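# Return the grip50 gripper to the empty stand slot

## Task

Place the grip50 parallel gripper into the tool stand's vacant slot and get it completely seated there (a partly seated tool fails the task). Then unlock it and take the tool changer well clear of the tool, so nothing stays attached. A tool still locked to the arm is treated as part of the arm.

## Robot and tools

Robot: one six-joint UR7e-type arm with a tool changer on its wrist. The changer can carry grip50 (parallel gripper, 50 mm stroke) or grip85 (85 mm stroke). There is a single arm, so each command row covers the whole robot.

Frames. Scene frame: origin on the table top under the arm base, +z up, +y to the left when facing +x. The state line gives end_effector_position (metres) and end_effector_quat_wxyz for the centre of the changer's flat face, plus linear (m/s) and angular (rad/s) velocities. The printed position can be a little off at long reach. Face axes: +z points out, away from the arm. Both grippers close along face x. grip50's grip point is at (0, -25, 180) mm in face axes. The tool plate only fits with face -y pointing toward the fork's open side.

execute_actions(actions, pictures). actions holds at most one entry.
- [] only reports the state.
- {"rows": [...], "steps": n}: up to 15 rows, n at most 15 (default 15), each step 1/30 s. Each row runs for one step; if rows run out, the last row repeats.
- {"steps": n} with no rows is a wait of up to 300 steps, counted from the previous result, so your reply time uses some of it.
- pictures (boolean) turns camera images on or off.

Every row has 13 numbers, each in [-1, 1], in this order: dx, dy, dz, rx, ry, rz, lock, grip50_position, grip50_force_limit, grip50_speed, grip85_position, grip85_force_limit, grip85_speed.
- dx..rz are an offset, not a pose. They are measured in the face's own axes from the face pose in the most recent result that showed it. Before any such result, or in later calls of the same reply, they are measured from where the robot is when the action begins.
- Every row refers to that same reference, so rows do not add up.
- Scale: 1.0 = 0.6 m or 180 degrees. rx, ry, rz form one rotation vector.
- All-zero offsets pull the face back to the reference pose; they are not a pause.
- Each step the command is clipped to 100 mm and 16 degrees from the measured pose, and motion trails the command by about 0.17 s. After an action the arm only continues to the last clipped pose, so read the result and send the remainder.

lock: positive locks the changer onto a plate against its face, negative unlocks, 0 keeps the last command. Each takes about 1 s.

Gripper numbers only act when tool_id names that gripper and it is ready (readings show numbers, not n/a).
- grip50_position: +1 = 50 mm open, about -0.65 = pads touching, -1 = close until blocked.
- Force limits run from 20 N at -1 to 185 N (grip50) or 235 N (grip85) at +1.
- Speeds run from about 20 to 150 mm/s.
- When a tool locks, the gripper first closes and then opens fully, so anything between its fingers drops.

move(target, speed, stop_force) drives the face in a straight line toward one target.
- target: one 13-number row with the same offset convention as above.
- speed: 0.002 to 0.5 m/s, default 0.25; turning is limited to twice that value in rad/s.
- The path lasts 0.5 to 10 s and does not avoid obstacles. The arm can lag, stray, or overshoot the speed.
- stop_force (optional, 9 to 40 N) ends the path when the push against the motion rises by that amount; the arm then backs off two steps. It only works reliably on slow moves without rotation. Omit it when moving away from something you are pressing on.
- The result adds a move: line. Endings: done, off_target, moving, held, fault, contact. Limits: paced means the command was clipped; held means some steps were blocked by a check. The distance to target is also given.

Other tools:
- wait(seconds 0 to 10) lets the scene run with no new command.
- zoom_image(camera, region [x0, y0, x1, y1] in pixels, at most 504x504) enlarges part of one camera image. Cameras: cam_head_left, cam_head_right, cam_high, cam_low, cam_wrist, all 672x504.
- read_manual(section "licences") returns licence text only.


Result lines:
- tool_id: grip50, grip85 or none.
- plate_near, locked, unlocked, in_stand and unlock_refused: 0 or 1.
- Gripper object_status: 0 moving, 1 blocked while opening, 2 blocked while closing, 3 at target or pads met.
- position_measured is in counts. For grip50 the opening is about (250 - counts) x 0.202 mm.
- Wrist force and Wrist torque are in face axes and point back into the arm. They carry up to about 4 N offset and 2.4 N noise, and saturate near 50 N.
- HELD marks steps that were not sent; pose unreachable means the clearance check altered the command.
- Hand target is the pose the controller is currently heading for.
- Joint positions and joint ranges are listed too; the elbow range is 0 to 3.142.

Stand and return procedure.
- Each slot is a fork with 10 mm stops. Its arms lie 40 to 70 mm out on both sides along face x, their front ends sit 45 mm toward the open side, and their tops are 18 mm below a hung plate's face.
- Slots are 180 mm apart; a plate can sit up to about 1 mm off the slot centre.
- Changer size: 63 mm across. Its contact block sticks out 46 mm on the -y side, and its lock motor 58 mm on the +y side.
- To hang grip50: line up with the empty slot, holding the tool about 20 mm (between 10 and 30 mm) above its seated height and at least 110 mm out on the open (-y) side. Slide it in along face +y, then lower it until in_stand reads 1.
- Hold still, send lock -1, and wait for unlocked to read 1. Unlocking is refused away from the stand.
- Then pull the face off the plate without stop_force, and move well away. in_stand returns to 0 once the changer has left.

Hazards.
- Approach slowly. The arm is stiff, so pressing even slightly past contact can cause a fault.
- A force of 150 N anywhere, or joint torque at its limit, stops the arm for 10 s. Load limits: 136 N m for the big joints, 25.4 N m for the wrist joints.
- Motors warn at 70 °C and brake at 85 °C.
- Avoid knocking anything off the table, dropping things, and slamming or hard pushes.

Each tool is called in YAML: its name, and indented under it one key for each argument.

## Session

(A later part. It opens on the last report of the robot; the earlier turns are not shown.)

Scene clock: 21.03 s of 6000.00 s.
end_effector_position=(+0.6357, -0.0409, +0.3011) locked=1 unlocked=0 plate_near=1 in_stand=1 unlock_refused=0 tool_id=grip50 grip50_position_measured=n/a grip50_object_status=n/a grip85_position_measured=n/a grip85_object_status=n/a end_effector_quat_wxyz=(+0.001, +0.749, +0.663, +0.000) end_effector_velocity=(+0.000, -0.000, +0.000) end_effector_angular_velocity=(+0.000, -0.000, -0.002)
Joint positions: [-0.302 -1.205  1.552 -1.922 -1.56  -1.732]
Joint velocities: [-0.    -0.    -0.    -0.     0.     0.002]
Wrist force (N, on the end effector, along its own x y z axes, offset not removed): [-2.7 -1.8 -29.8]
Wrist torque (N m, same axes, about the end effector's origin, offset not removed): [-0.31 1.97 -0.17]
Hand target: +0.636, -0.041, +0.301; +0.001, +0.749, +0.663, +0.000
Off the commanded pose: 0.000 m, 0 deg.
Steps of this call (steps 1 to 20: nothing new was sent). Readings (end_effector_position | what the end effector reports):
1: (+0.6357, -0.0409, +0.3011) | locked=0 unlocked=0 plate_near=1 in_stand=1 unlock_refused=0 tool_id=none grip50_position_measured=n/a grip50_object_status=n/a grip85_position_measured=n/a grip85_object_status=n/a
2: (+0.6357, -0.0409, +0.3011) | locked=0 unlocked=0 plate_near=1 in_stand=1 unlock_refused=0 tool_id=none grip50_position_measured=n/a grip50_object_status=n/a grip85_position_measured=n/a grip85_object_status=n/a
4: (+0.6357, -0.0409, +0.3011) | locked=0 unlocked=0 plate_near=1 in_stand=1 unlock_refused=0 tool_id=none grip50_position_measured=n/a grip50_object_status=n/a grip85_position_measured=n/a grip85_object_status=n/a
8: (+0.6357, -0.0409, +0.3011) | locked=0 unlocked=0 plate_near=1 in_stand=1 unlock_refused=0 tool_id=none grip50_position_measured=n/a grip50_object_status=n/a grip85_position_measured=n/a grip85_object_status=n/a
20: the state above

move:
  target: [0,0,-0.0333,0,0,0,0,1,0,0,0,0,0]
  speed: 0.05

move:
  target: [0,-0.195,0,0,0,0,0,1,0,0,0,0,0]
  speed: 0.15

move:
  target: [0.3,0,0,0,0,0,0,1,0,0,0,0,0]

Scene clock: 22.97 s of 6000.00 s.
end_effector_position=(+0.6356, -0.0409, +0.3208) locked=1 unlocked=0 plate_near=1 in_stand=0 unlock_refused=0 tool_id=grip50 grip50_position_measured=n/a grip50_object_status=n/a grip85_position_measured=n/a grip85_object_status=n/a end_effector_quat_wxyz=(+0.001, +0.749, +0.663, +0.000) end_effector_velocity=(+0.001, +0.000, +0.004) end_effector_angular_velocity=(-0.000, -0.002, +0.000)
Joint positions: [-0.302 -1.22   1.52  -1.875 -1.56  -1.732]
Joint velocities: [ 0.    -0.002 -0.007  0.007  0.001  0.   ]
Wrist force (N, on the end effector, along its own x y z axes, offset not removed): [-2.8 0.1 0.8]
Wrist torque (N m, same axes, about the end effector's origin, offset not removed): [-0.04 0.31 -0.18]
Hand target: +0.636, -0.041, +0.321; +0.001, +0.749, +0.663, +0.000
Off the commanded pose: 0.000 m, 0 deg.
move: done

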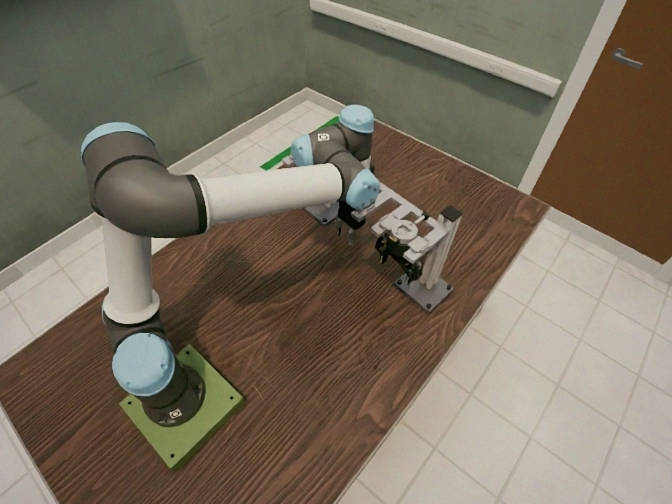

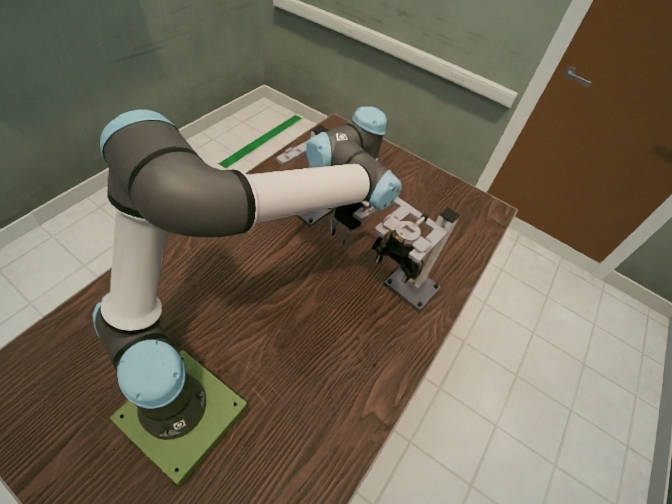

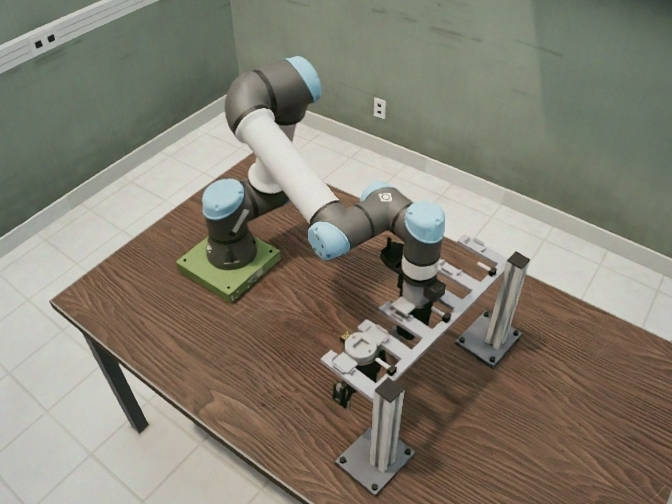

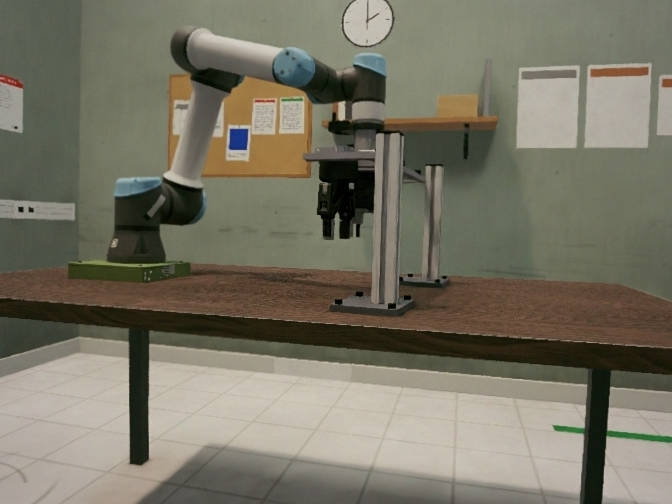

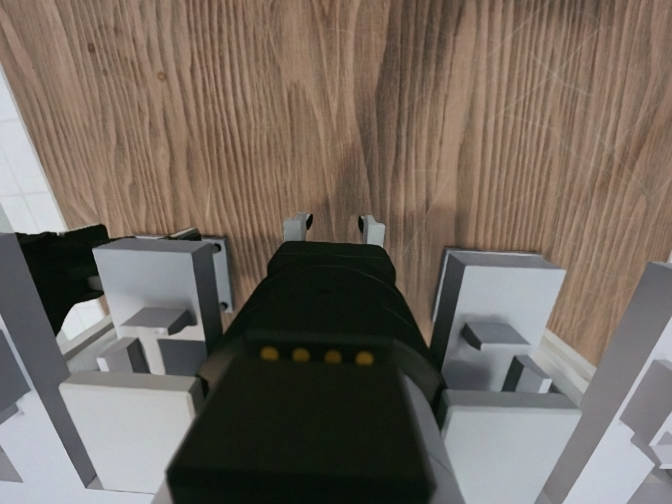

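Scene clock: 24.33 s of 6000.00 s.
end_effector_position=(+0.5199, -0.0265, +0.3206) locked=1 unlocked=0 plate_near=1 in_stand=0 unlock_refused=0 tool_id=grip50 grip50_position_measured=3 grip50_object_status=3 grip85_position_measured=n/a grip85_object_status=n/a end_effector_quat_wxyz=(+0.001, +0.749, +0.663, +0.000) end_effector_velocity=(-0.003, +0.001, -0.001) end_effector_angular_velocity=(+0.001, +0.002, +0.001)
Joint positions: [-0.339 -1.489  1.856 -1.942 -1.559 -1.769]
Joint velocities: [-0.001 -0.006  0.008  0.     0.    -0.002]
Wrist force (N, on the end effector, along its own x y z axes, offset not removed): [-1.2 -0.2 1.8]
Wrist torque (N m, same axes, about the end effector's origin, offset not removed): [-0.02 0.14 -0.03]
Hand target: +0.520, -0.026, +0.321; +0.001, +0.749, +0.663, +0.000
Off the commanded pose: 0.000 m, 0 deg.
move: done

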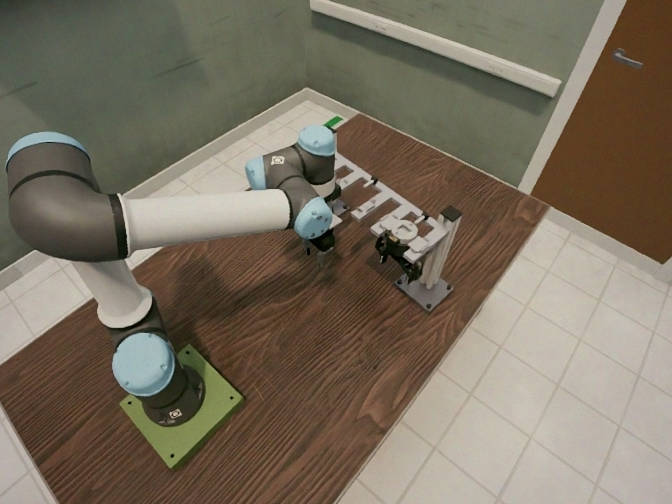

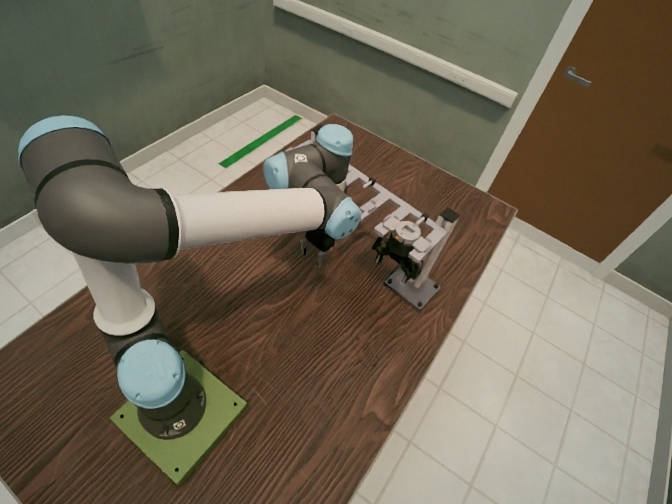

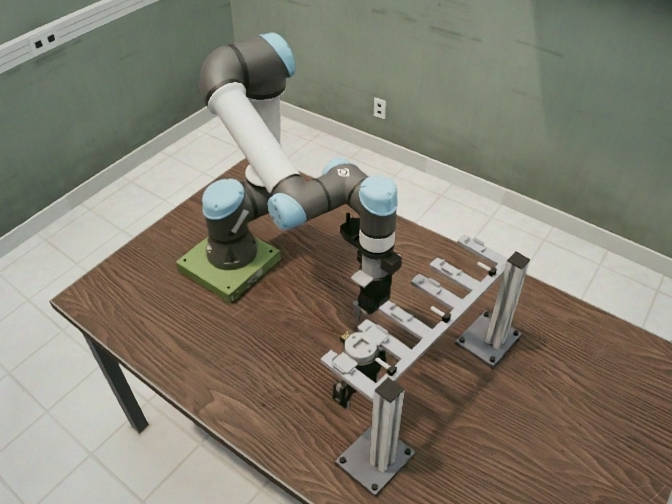

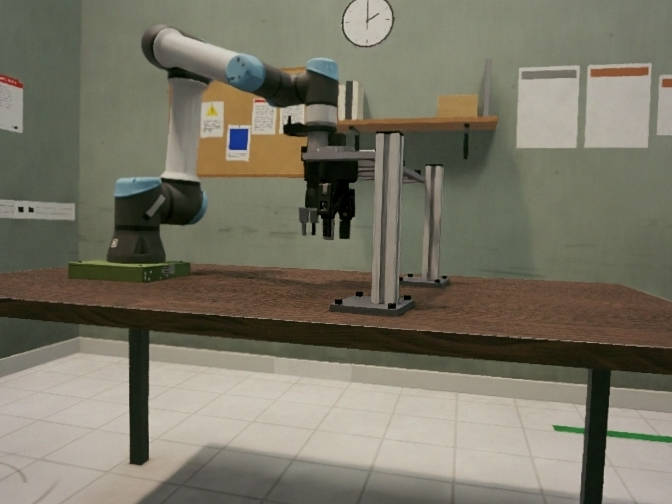

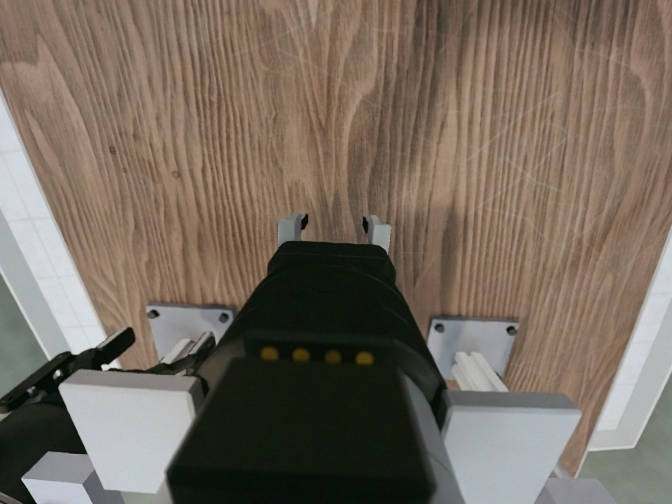

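Scene clock: 25.70 s of 6000.00 s.
end_effector_position=(+0.5419, +0.1519, +0.3204) locked=1 unlocked=0 plate_near=1 in_stand=0 unlock_refused=0 tool_id=grip50 grip50_position_measured=3 grip50_object_status=3 grip85_position_measured=n/a grip85_object_status=n/a end_effector_quat_wxyz=(+0.001, +0.749, +0.663, +0.000) end_effector_velocity=(+0.000, +0.003, -0.000) end_effector_angular_velocity=(-0.001, +0.000, +0.001)
Joint positions: [ 0.007 -1.394  1.744 -1.928 -1.561 -1.423]
Joint velocities: [ 0.006  0.003 -0.004  0.001 -0.001  0.005]
Wrist force (N, on the end effector, along its own x y z axes, offset not removed): [-2.1 -1.3 0.7]
Wrist torque (N m, same axes, about the end effector's origin, offset not removed): [-0.06 0.24 -0.17]
Hand target: +0.542, +0.152, +0.320; +0.001, +0.749, +0.663, +0.000
Off the commanded pose: 0.000 m, 0 deg.
move: done

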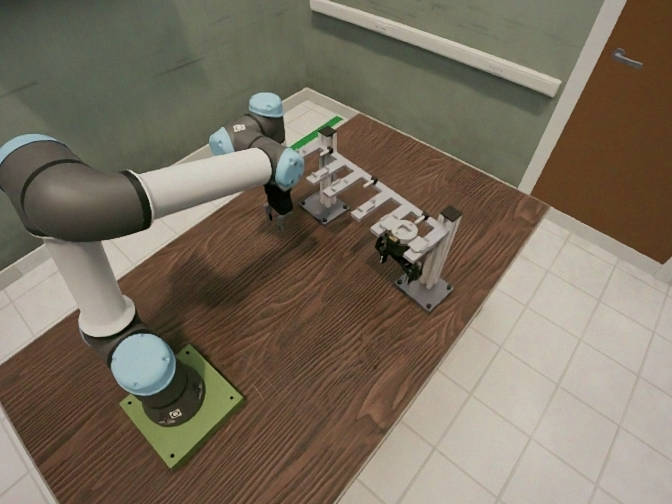

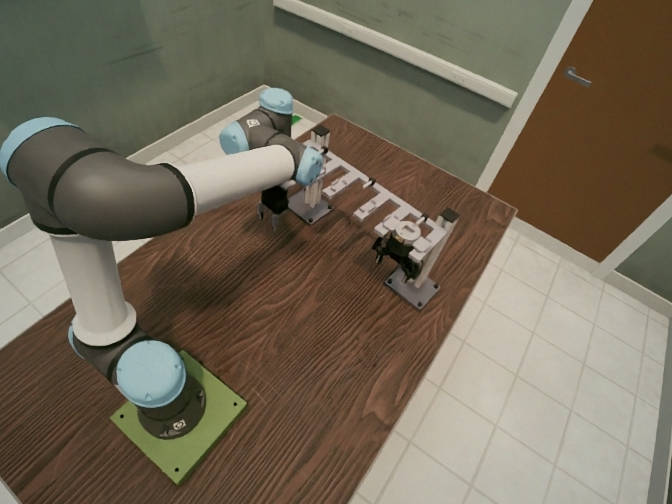

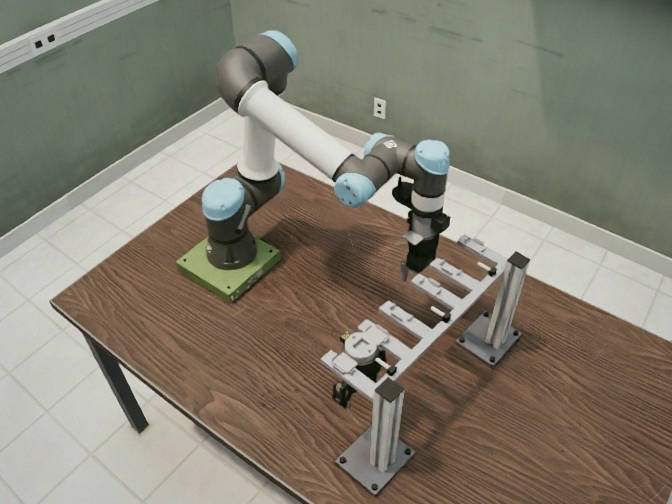

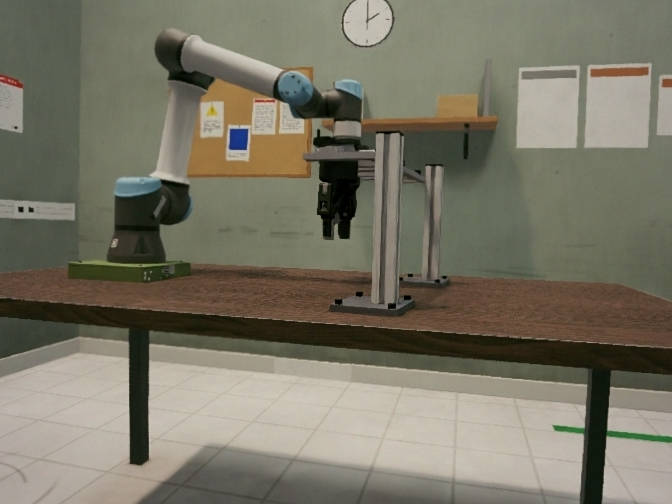

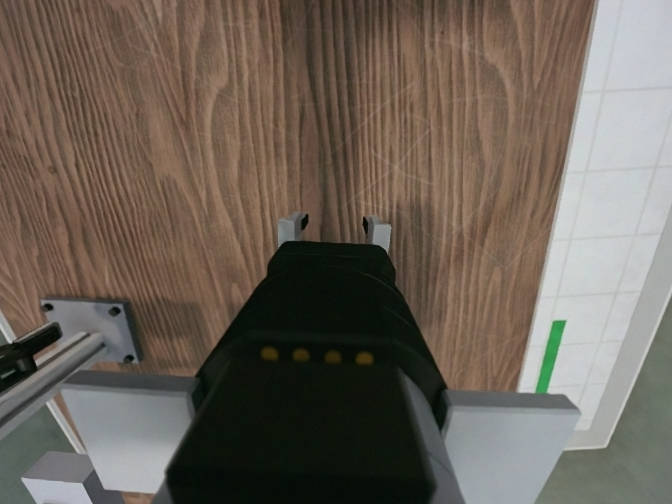

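move:
  target: [0.0004,0.1945,-0.0003,0,0.0008,0,0,1,0,0,0,0,0]
  speed: 0.12

Scene clock: 27.73 s of 6000.00 s.
end_effector_position=(+0.6575, +0.1378, +0.3208) locked=1 unlocked=0 plate_near=1 in_stand=0 unlock_refused=0 tool_id=grip50 grip50_position_measured=3 grip50_object_status=3 grip85_position_measured=n/a grip85_object_status=n/a end_effector_quat_wxyz=(-0.000, +0.749, +0.663, +0.001) end_effector_velocity=(+0.002, -0.000, -0.001) end_effector_angular_velocity=(-0.002, +0.003, -0.001)
Joint positions: [-0.02  -1.144  1.406 -1.841 -1.559 -1.449]
Joint velocities: [-0.     0.006 -0.006  0.003 -0.002  0.   ]
Wrist force (N, on the end effector, along its own x y z axes, offset not removed): [-1.5 0.5 1.3]
Wrist torque (N m, same axes, about the end effector's origin, offset not removed): [0.11 0.16 -0.10]
Hand target: +0.658, +0.138, +0.321; -0.000, +0.749, +0.663, +0.001
Off the commanded pose: 0.000 m, 0 deg.
move: done

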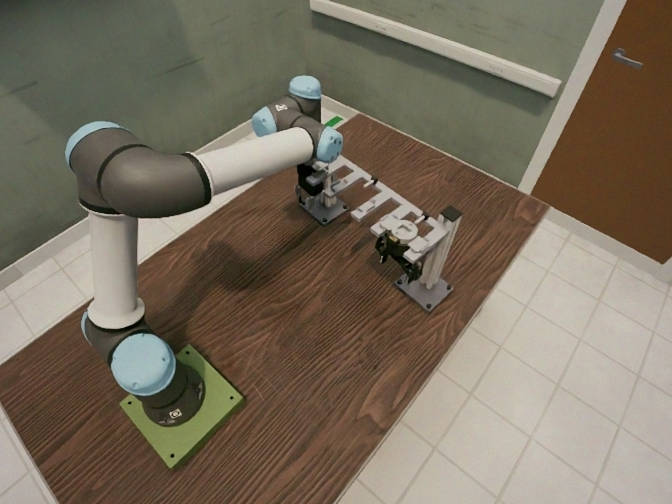

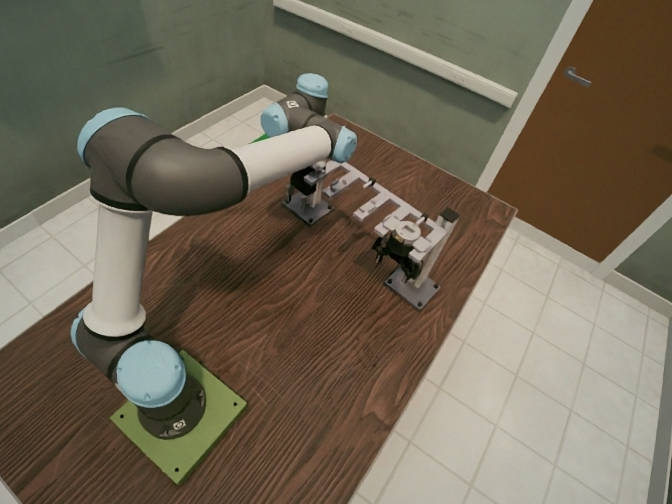

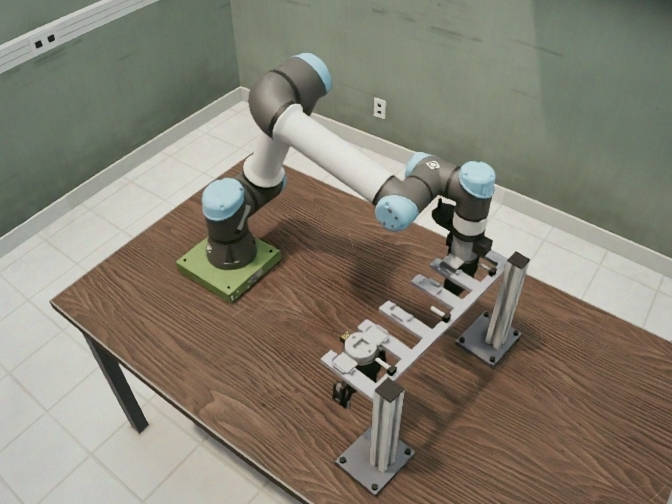

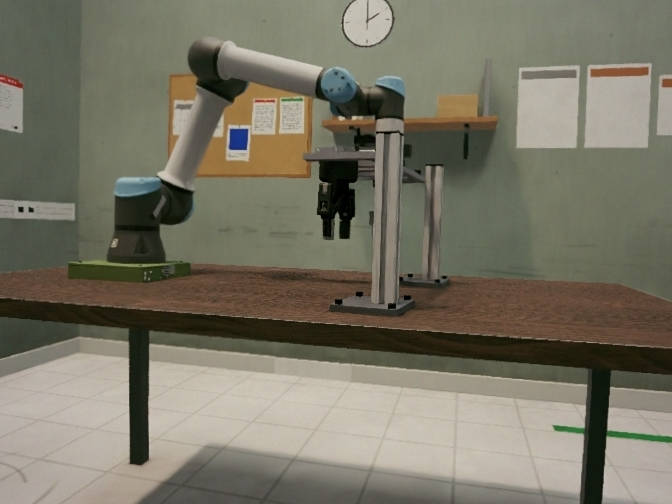

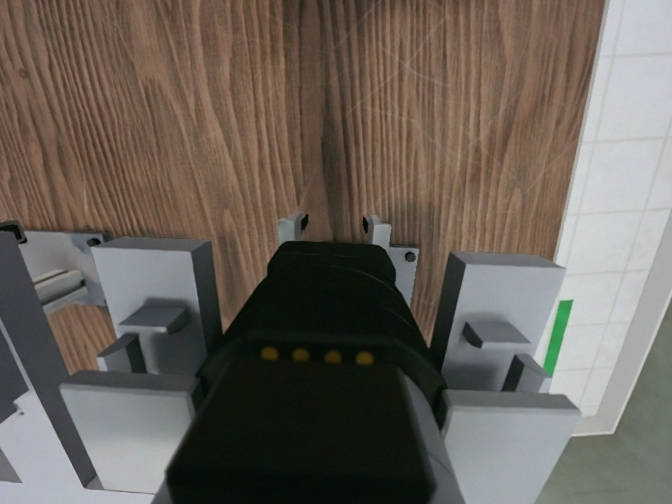

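move:
  target: [0,-0.0007,0.013,0,0,0,0,1,0,0,0,0,0]
  speed: 0.03

move:
  target: [0,0,0.024,0,0,0,0,1,0,0,0,0,0]
  speed: 0.005
  stop_force: 12

Scene clock: 29.20 s of 6000.00 s.
end_effector_position=(+0.6571, +0.1379, +0.3133) locked=1 unlocked=0 plate_near=1 in_stand=0 unlock_refused=0 tool_id=grip50 grip50_position_measured=3 grip50_object_status=3 grip85_position_measured=n/a grip85_object_status=n/a end_effector_quat_wxyz=(-0.000, +0.749, +0.663, +0.001) end_effector_velocity=(-0.000, -0.001, -0.003) end_effector_angular_velocity=(-0.001, -0.000, -0.002)
Joint positions: [-0.019 -1.139  1.42  -1.859 -1.559 -1.449]
Joint velocities: [-0.001  0.001  0.006 -0.008 -0.001  0.001]
Wrist force (N, on the end effector, along its own x y z axes, offset not removed): [-0.3 0.6 2.3]
Wrist torque (N m, same axes, about the end effector's origin, offset not removed): [0.05 0.05 -0.06]
Hand target: +0.657, +0.138, +0.313; -0.000, +0.749, +0.663, +0.001
Off the commanded pose: 0.000 m, 0 deg.
move: done

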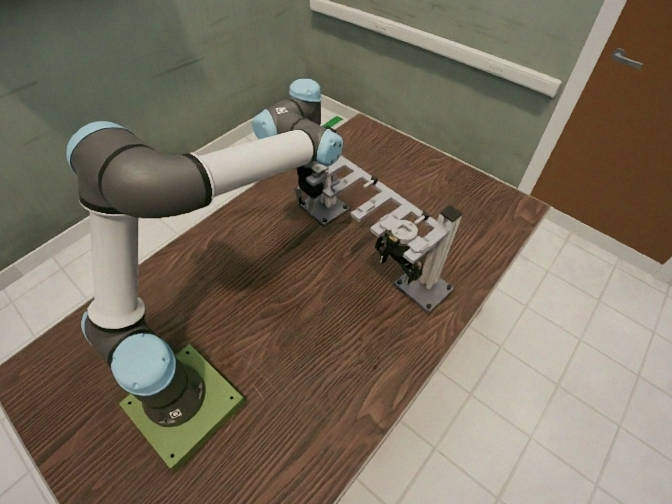

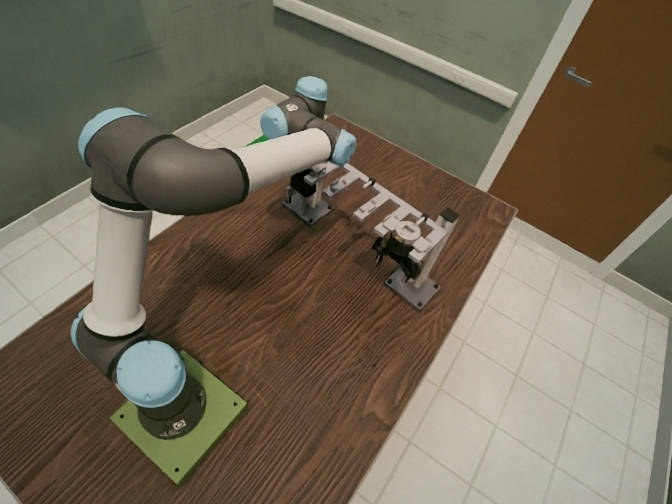

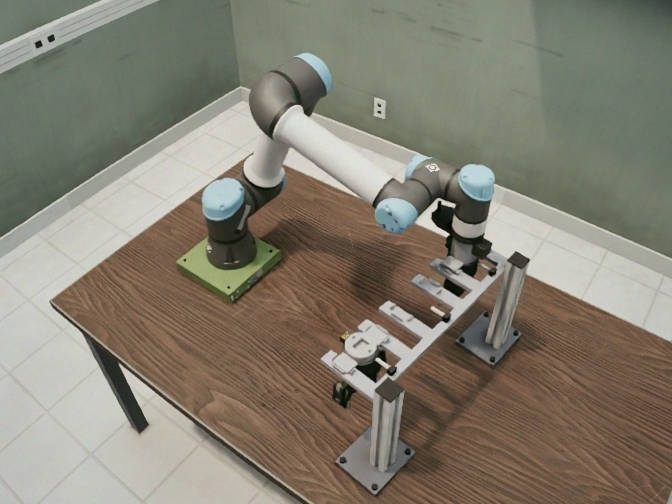

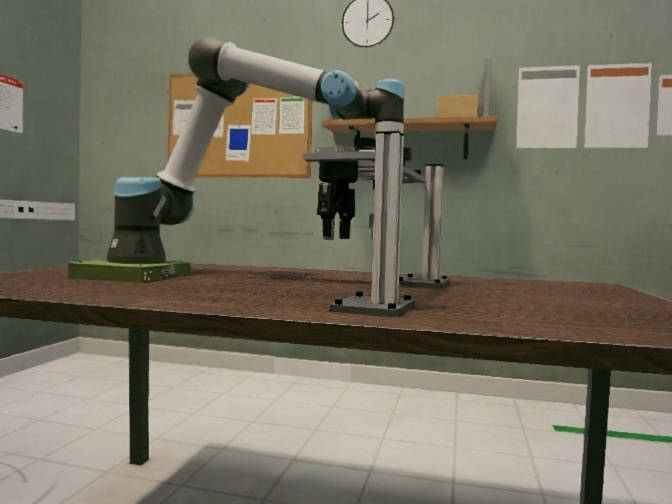

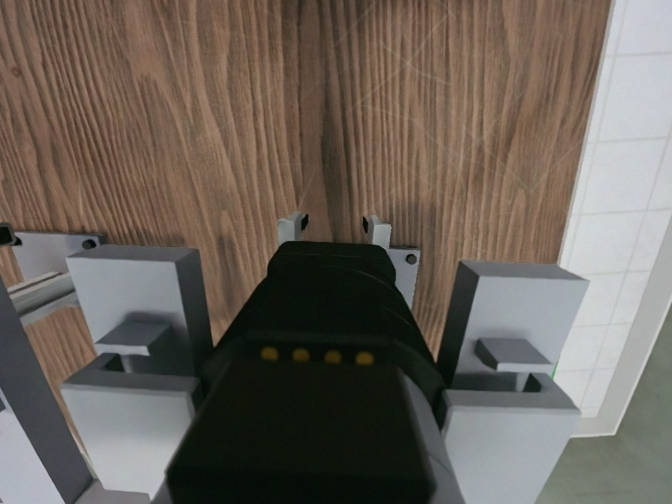

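Scene clock: 31.97 s of 6000.00 s.
end_effector_position=(+0.6571, +0.1379, +0.3013) locked=1 unlocked=0 plate_near=1 in_stand=1 unlock_refused=0 tool_id=grip50 grip50_position_measured=3 grip50_object_status=3 grip85_position_measured=n/a grip85_object_status=n/a end_effector_quat_wxyz=(-0.000, +0.749, +0.663, +0.001) end_effector_velocity=(-0.000, +0.000, +0.001) end_effector_angular_velocity=(+0.001, +0.003, +0.001)
Joint positions: [-0.019 -1.131  1.439 -1.887 -1.559 -1.449]
Joint velocities: [ 0.     0.    -0.004  0.006  0.001 -0.   ]
Wrist force (N, on the end effector, along its own x y z axes, offset not removed): [-0.1 -1.0 -24.5]
Wrist torque (N m, same axes, about the end effector's origin, offset not removed): [-0.26 -1.46 0.01]
Hand target: +0.657, +0.138, +0.302; -0.000, +0.749, +0.663, +0.001
Off the commanded pose: 0.002 m, 0 deg.
move: contact

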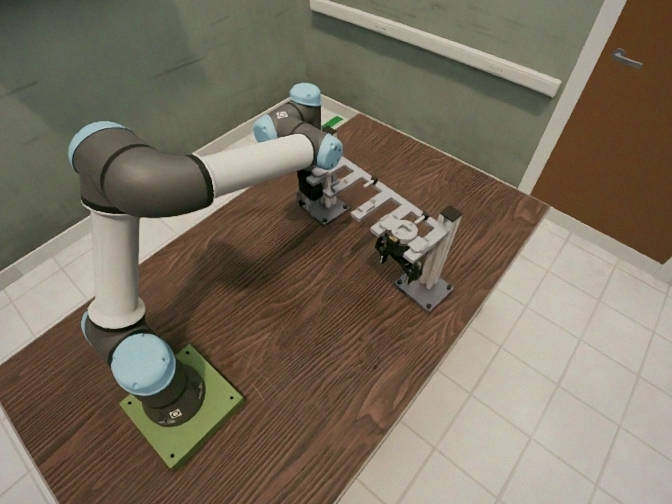

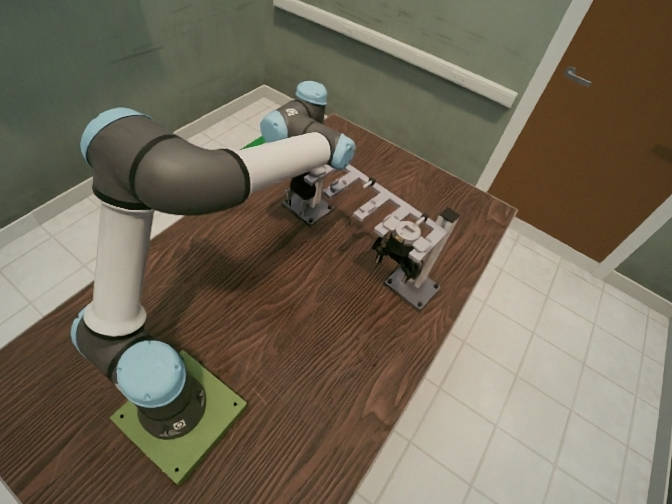

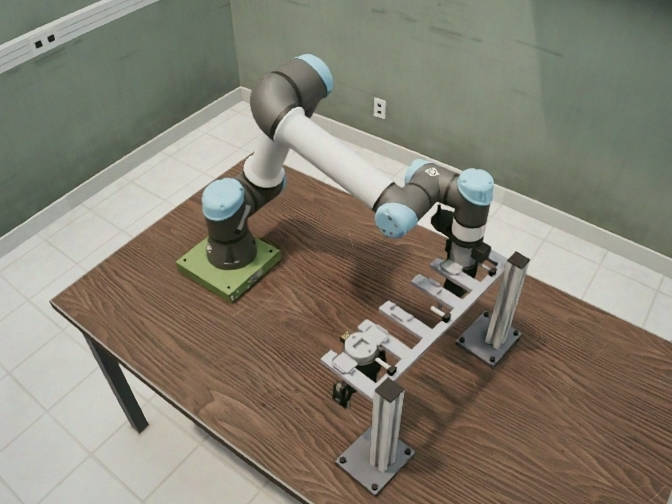

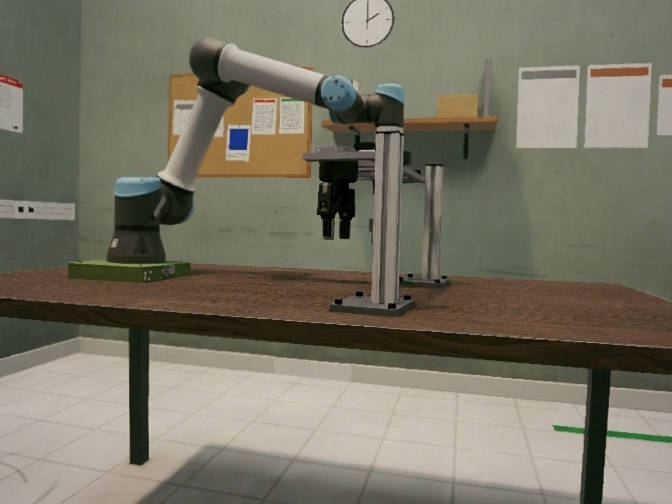

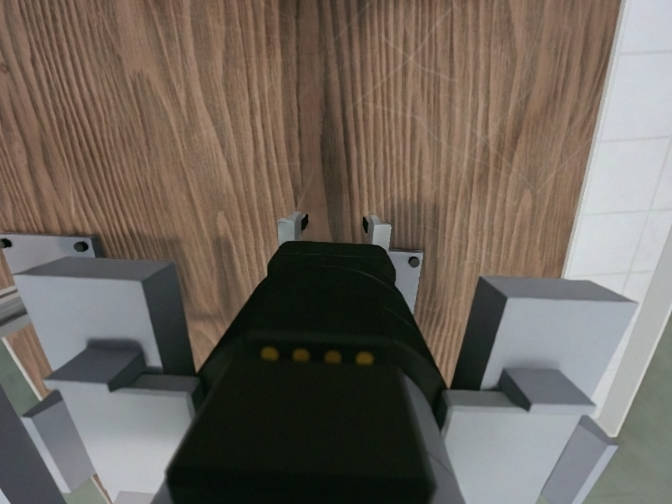

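execute_actions:
  actions:
    - {"rows":[[0,0,-0.0001,0,0,0,-1,1,0,0,0,0,0]],"steps":15}
  pictures: false

execute_actions:
  actions:
    - {"steps":20}
  pictures: false

Scene clock: 33.30 s of 6000.00 s.
end_effector_position=(+0.6571, +0.1379, +0.3014) locked=0 unlocked=0 plate_near=1 in_stand=1 unlock_refused=0 tool_id=none grip50_position_measured=n/a grip50_object_status=n/a grip85_position_measured=n/a grip85_object_status=n/a end_effector_quat_wxyz=(-0.000, +0.749, +0.663, +0.001) end_effector_velocity=(+0.000, +0.000, +0.001) end_effector_angular_velocity=(-0.001, -0.002, +0.001)
Joint positions: [-0.019 -1.131  1.439 -1.887 -1.559 -1.449]
Joint velocities: [ 0.    -0.    -0.001 -0.    -0.001 -0.   ]
Wrist force (N, on the end effector, along its own x y z axes, offset not removed): [-0.8 -1.2 -3.8]
Wrist torque (N m, same axes, about the end effector's origin, offset not removed): [0.10 -0.03 -0.10]
Hand target: +0.657, +0.138, +0.301; -0.000, +0.749, +0.663, +0.001
Off the commanded pose: 0.000 m, 0 deg.
Steps of this call (steps 1 to 25: nothing new was sent; steps 26 to 40: all 15 steps of this action). Readings (end_effector_position | what the end effector reports):
26: (+0.6571, +0.1379, +0.3016) | locked=1 unlocked=0 plate_near=1 in_stand=1 unlock_refused=0 tool_id=grip50 grip50_position_measured=3 grip50_object_status=3 grip85_position_measured=n/a grip85_object_status=n/a
27: (+0.6571, +0.1379, +0.3016) | locked=1 unlocked=0 plate_near=1 in_stand=1 unlock_refused=0 tool_id=grip50 grip50_position_measured=3 grip50_object_status=3 grip85_position_measured=n/a grip85_object_status=n/a
29: (+0.6571, +0.1379, +0.3016) | locked=1 unlocked=0 plate_near=1 in_stand=1 unlock_refused=0 tool_id=grip50 grip50_position_measured=3 grip50_object_status=3 grip85_position_measured=n/a grip85_object_status=n/a
33: (+0.6571, +0.1379, +0.3015) | locked=0 unlocked=0 plate_near=1 in_stand=1 unlock_refused=0 tool_id=none grip50_position_measured=n/a grip50_object_status=n/a grip85_position_measured=n/a grip85_object_status=n/a
40: the state above

Scene clock: 33.97 s of 6000.00 s.
end_effector_position=(+0.6571, +0.1379, +0.3014) locked=0 unlocked=1 plate_near=1 in_stand=1 unlock_refused=0 tool_id=none grip50_position_measured=n/a grip50_object_status=n/a grip85_position_measured=n/a grip85_object_status=n/a end_effector_quat_wxyz=(-0.000, +0.749, +0.663, +0.001) end_effector_velocity=(-0.001, +0.000, -0.002) end_effector_angular_velocity=(+0.001, +0.003, -0.001)
Joint positions: [-0.019 -1.131  1.439 -1.887 -1.559 -1.449]
Joint velocities: [ 0.     0.001  0.003 -0.     0.001  0.001]
Wrist force (N, on the end effector, along its own x y z axes, offset not removed): [-0.2 -3.5 -6.7]
Wrist torque (N m, same axes, about the end effector's origin, offset not removed): [-0.04 -0.09 -0.01]
Hand target: +0.657, +0.138, +0.301; -0.000, +0.749, +0.663, +0.001
Off the commanded pose: 0.000 m, 0 deg.
Steps of this call (steps 1 to 20: nothing new was sent). Readings (end_effector_position | what the end effector reports):
1: (+0.6571, +0.1379, +0.3014) | locked=0 unlocked=0 plate_near=1 in_stand=1 unlock_refused=0 tool_id=none grip50_position_measured=n/a grip50_object_status=n/a grip85_position_measured=n/a grip85_object_status=n/a
2: (+0.6571, +0.1379, +0.3014) | locked=0 unlocked=0 plate_near=1 in_stand=1 unlock_refused=0 tool_id=none grip50_position_measured=n/a grip50_object_status=n/a grip85_position_measured=n/a grip85_object_status=n/a
4: (+0.6571, +0.1379, +0.3014) | locked=0 unlocked=0 plate_near=1 in_stand=1 unlock_refused=0 tool_id=none grip50_position_measured=n/a grip50_object_status=n/a grip85_position_measured=n/a grip85_object_status=n/a
8: (+0.6571, +0.1379, +0.3014) | locked=0 unlocked=0 plate_near=1 in_stand=1 unlock_refused=0 tool_id=none grip50_position_measured=n/a grip50_object_status=n/a grip85_position_measured=n/a grip85_object_status=n/a
20: the state above

move:
  target: [0,0,-0.04,0,0,0,0,1,0,0,0,0,0]
  speed: 0.05

move:
  target: [0,-0.35,-0.3,0,0,0,0,1,0,0,0,0,0]
  speed: 0.35

zoom_image:
  camera: "cam_high"
  region: [400,210,540,320]

Scene clock: 36.03 s of 6000.00 s.
end_effector_position=(+0.6570, +0.1378, +0.3251) locked=0 unlocked=1 plate_near=0 in_stand=0 unlock_refused=0 tool_id=none grip50_position_measured=n/a grip50_object_status=n/a grip85_position_measured=n/a grip85_object_status=n/a end_effector_quat_wxyz=(-0.000, +0.749, +0.663, +0.001) end_effector_velocity=(-0.000, +0.001, +0.002) end_effector_angular_velocity=(-0.000, +0.002, +0.001)
Joint positions: [-0.02  -1.147  1.4   -1.831 -1.559 -1.449]
Joint velocities: [ 0.001 -0.001 -0.004  0.007 -0.    -0.   ]
Wrist force (N, on the end effector, along its own x y z axes, offset not removed): [-1.2 -1.7 -0.1]
Wrist torque (N m, same axes, about the end effector's origin, offset not removed): [-0.17 0.10 -0.08]
Hand target: +0.657, +0.138, +0.325; -0.000, +0.749, +0.663, +0.001
Off the commanded pose: 0.000 m, 0 deg.
move: done

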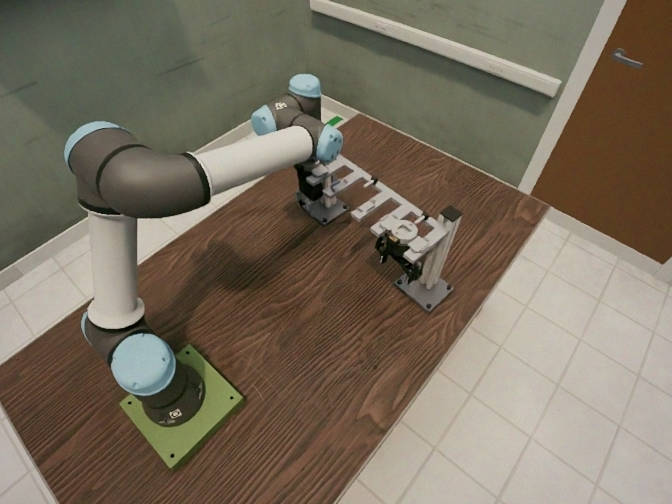

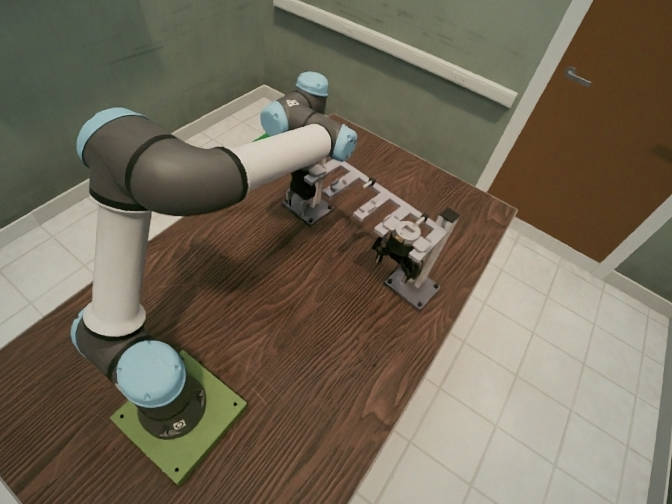

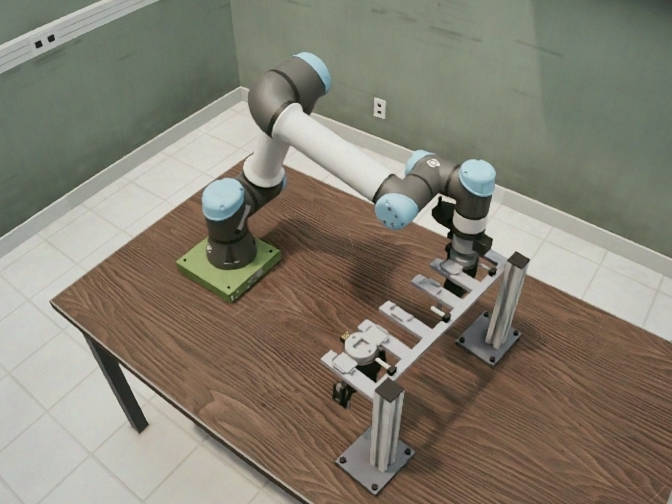

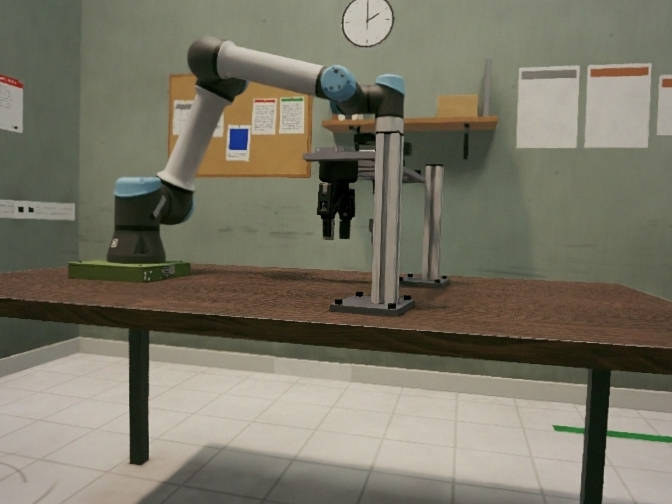

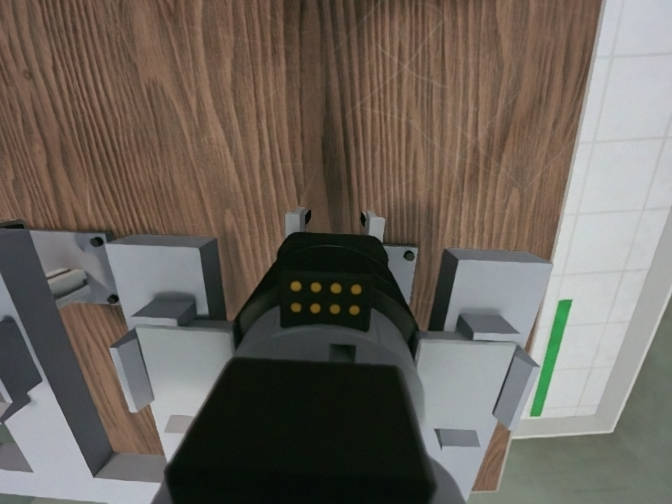

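Scene clock: 37.57 s of 6000.00 s.
end_effector_position=(+0.4484, +0.1634, +0.5047) locked=0 unlocked=1 plate_near=0 in_stand=0 unlock_refused=0 tool_id=none grip50_position_measured=n/a grip50_object_status=n/a grip85_position_measured=n/a grip85_object_status=n/a end_effector_quat_wxyz=(-0.000, +0.749, +0.663, +0.001) end_effector_velocity=(-0.002, +0.000, +0.001) end_effector_angular_velocity=(-0.000, +0.001, +0.001)
Joint positions: [ 0.033 -1.659  1.545 -1.465 -1.559 -1.397]
Joint velocities: [ 0.001 -0.003  0.     0.004 -0.    -0.   ]
Wrist force (N, on the end effector, along its own x y z axes, offset not removed): [1.3 -1.4 0.3]
Wrist torque (N m, same axes, about the end effector's origin, offset not removed): [0.01 -0.03 -0.07]
Hand target: +0.448, +0.163, +0.505; -0.000, +0.749, +0.663, +0.001
Off the commanded pose: 0.000 m, 0 deg.
move: done

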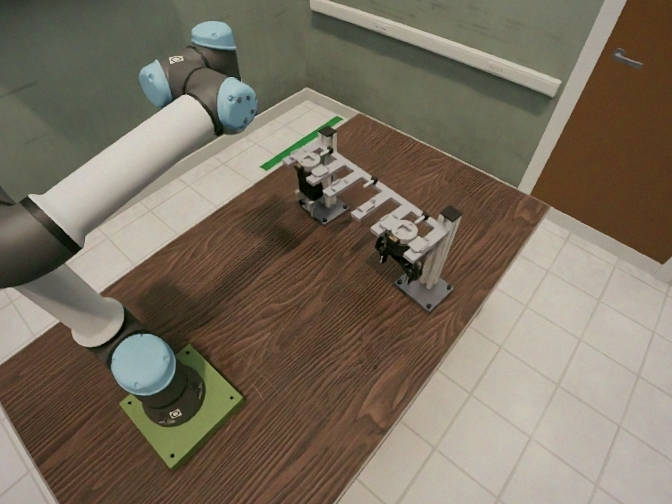

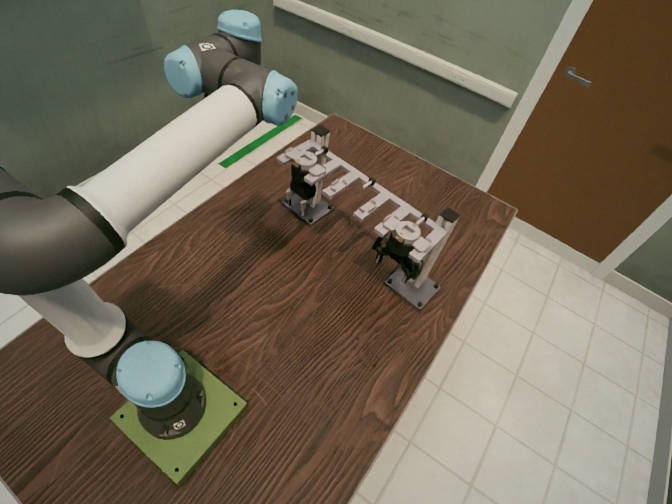

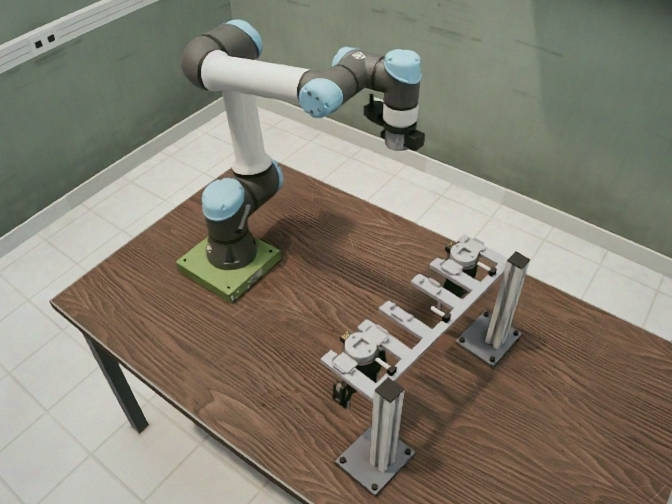

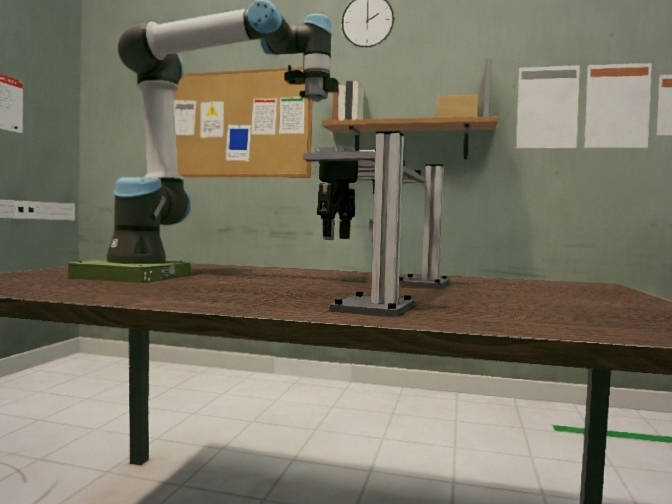

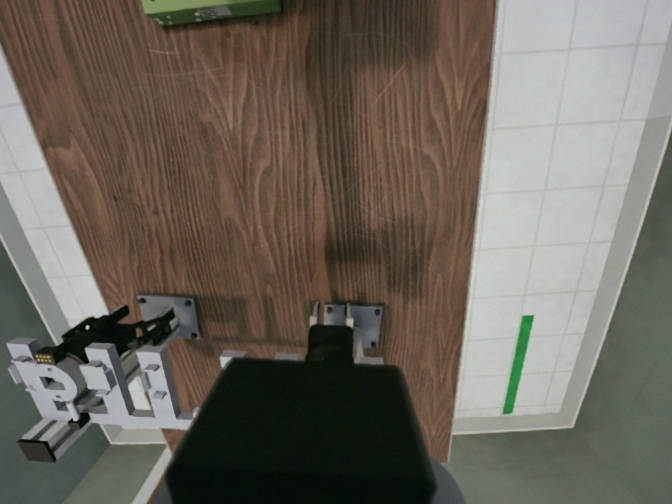

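Region (400, 210, 540, 320) of cam_high's 672x504 image, scaled by 3.600, with more detail than that image has; it fills the top 396 rows of this view, and the rest is white.

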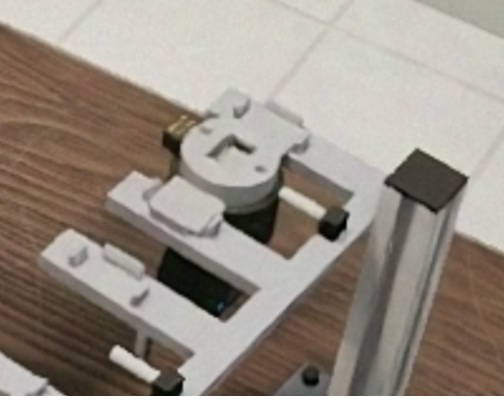

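finished_scene:
  scene: 1

The scene is finished: the task was done.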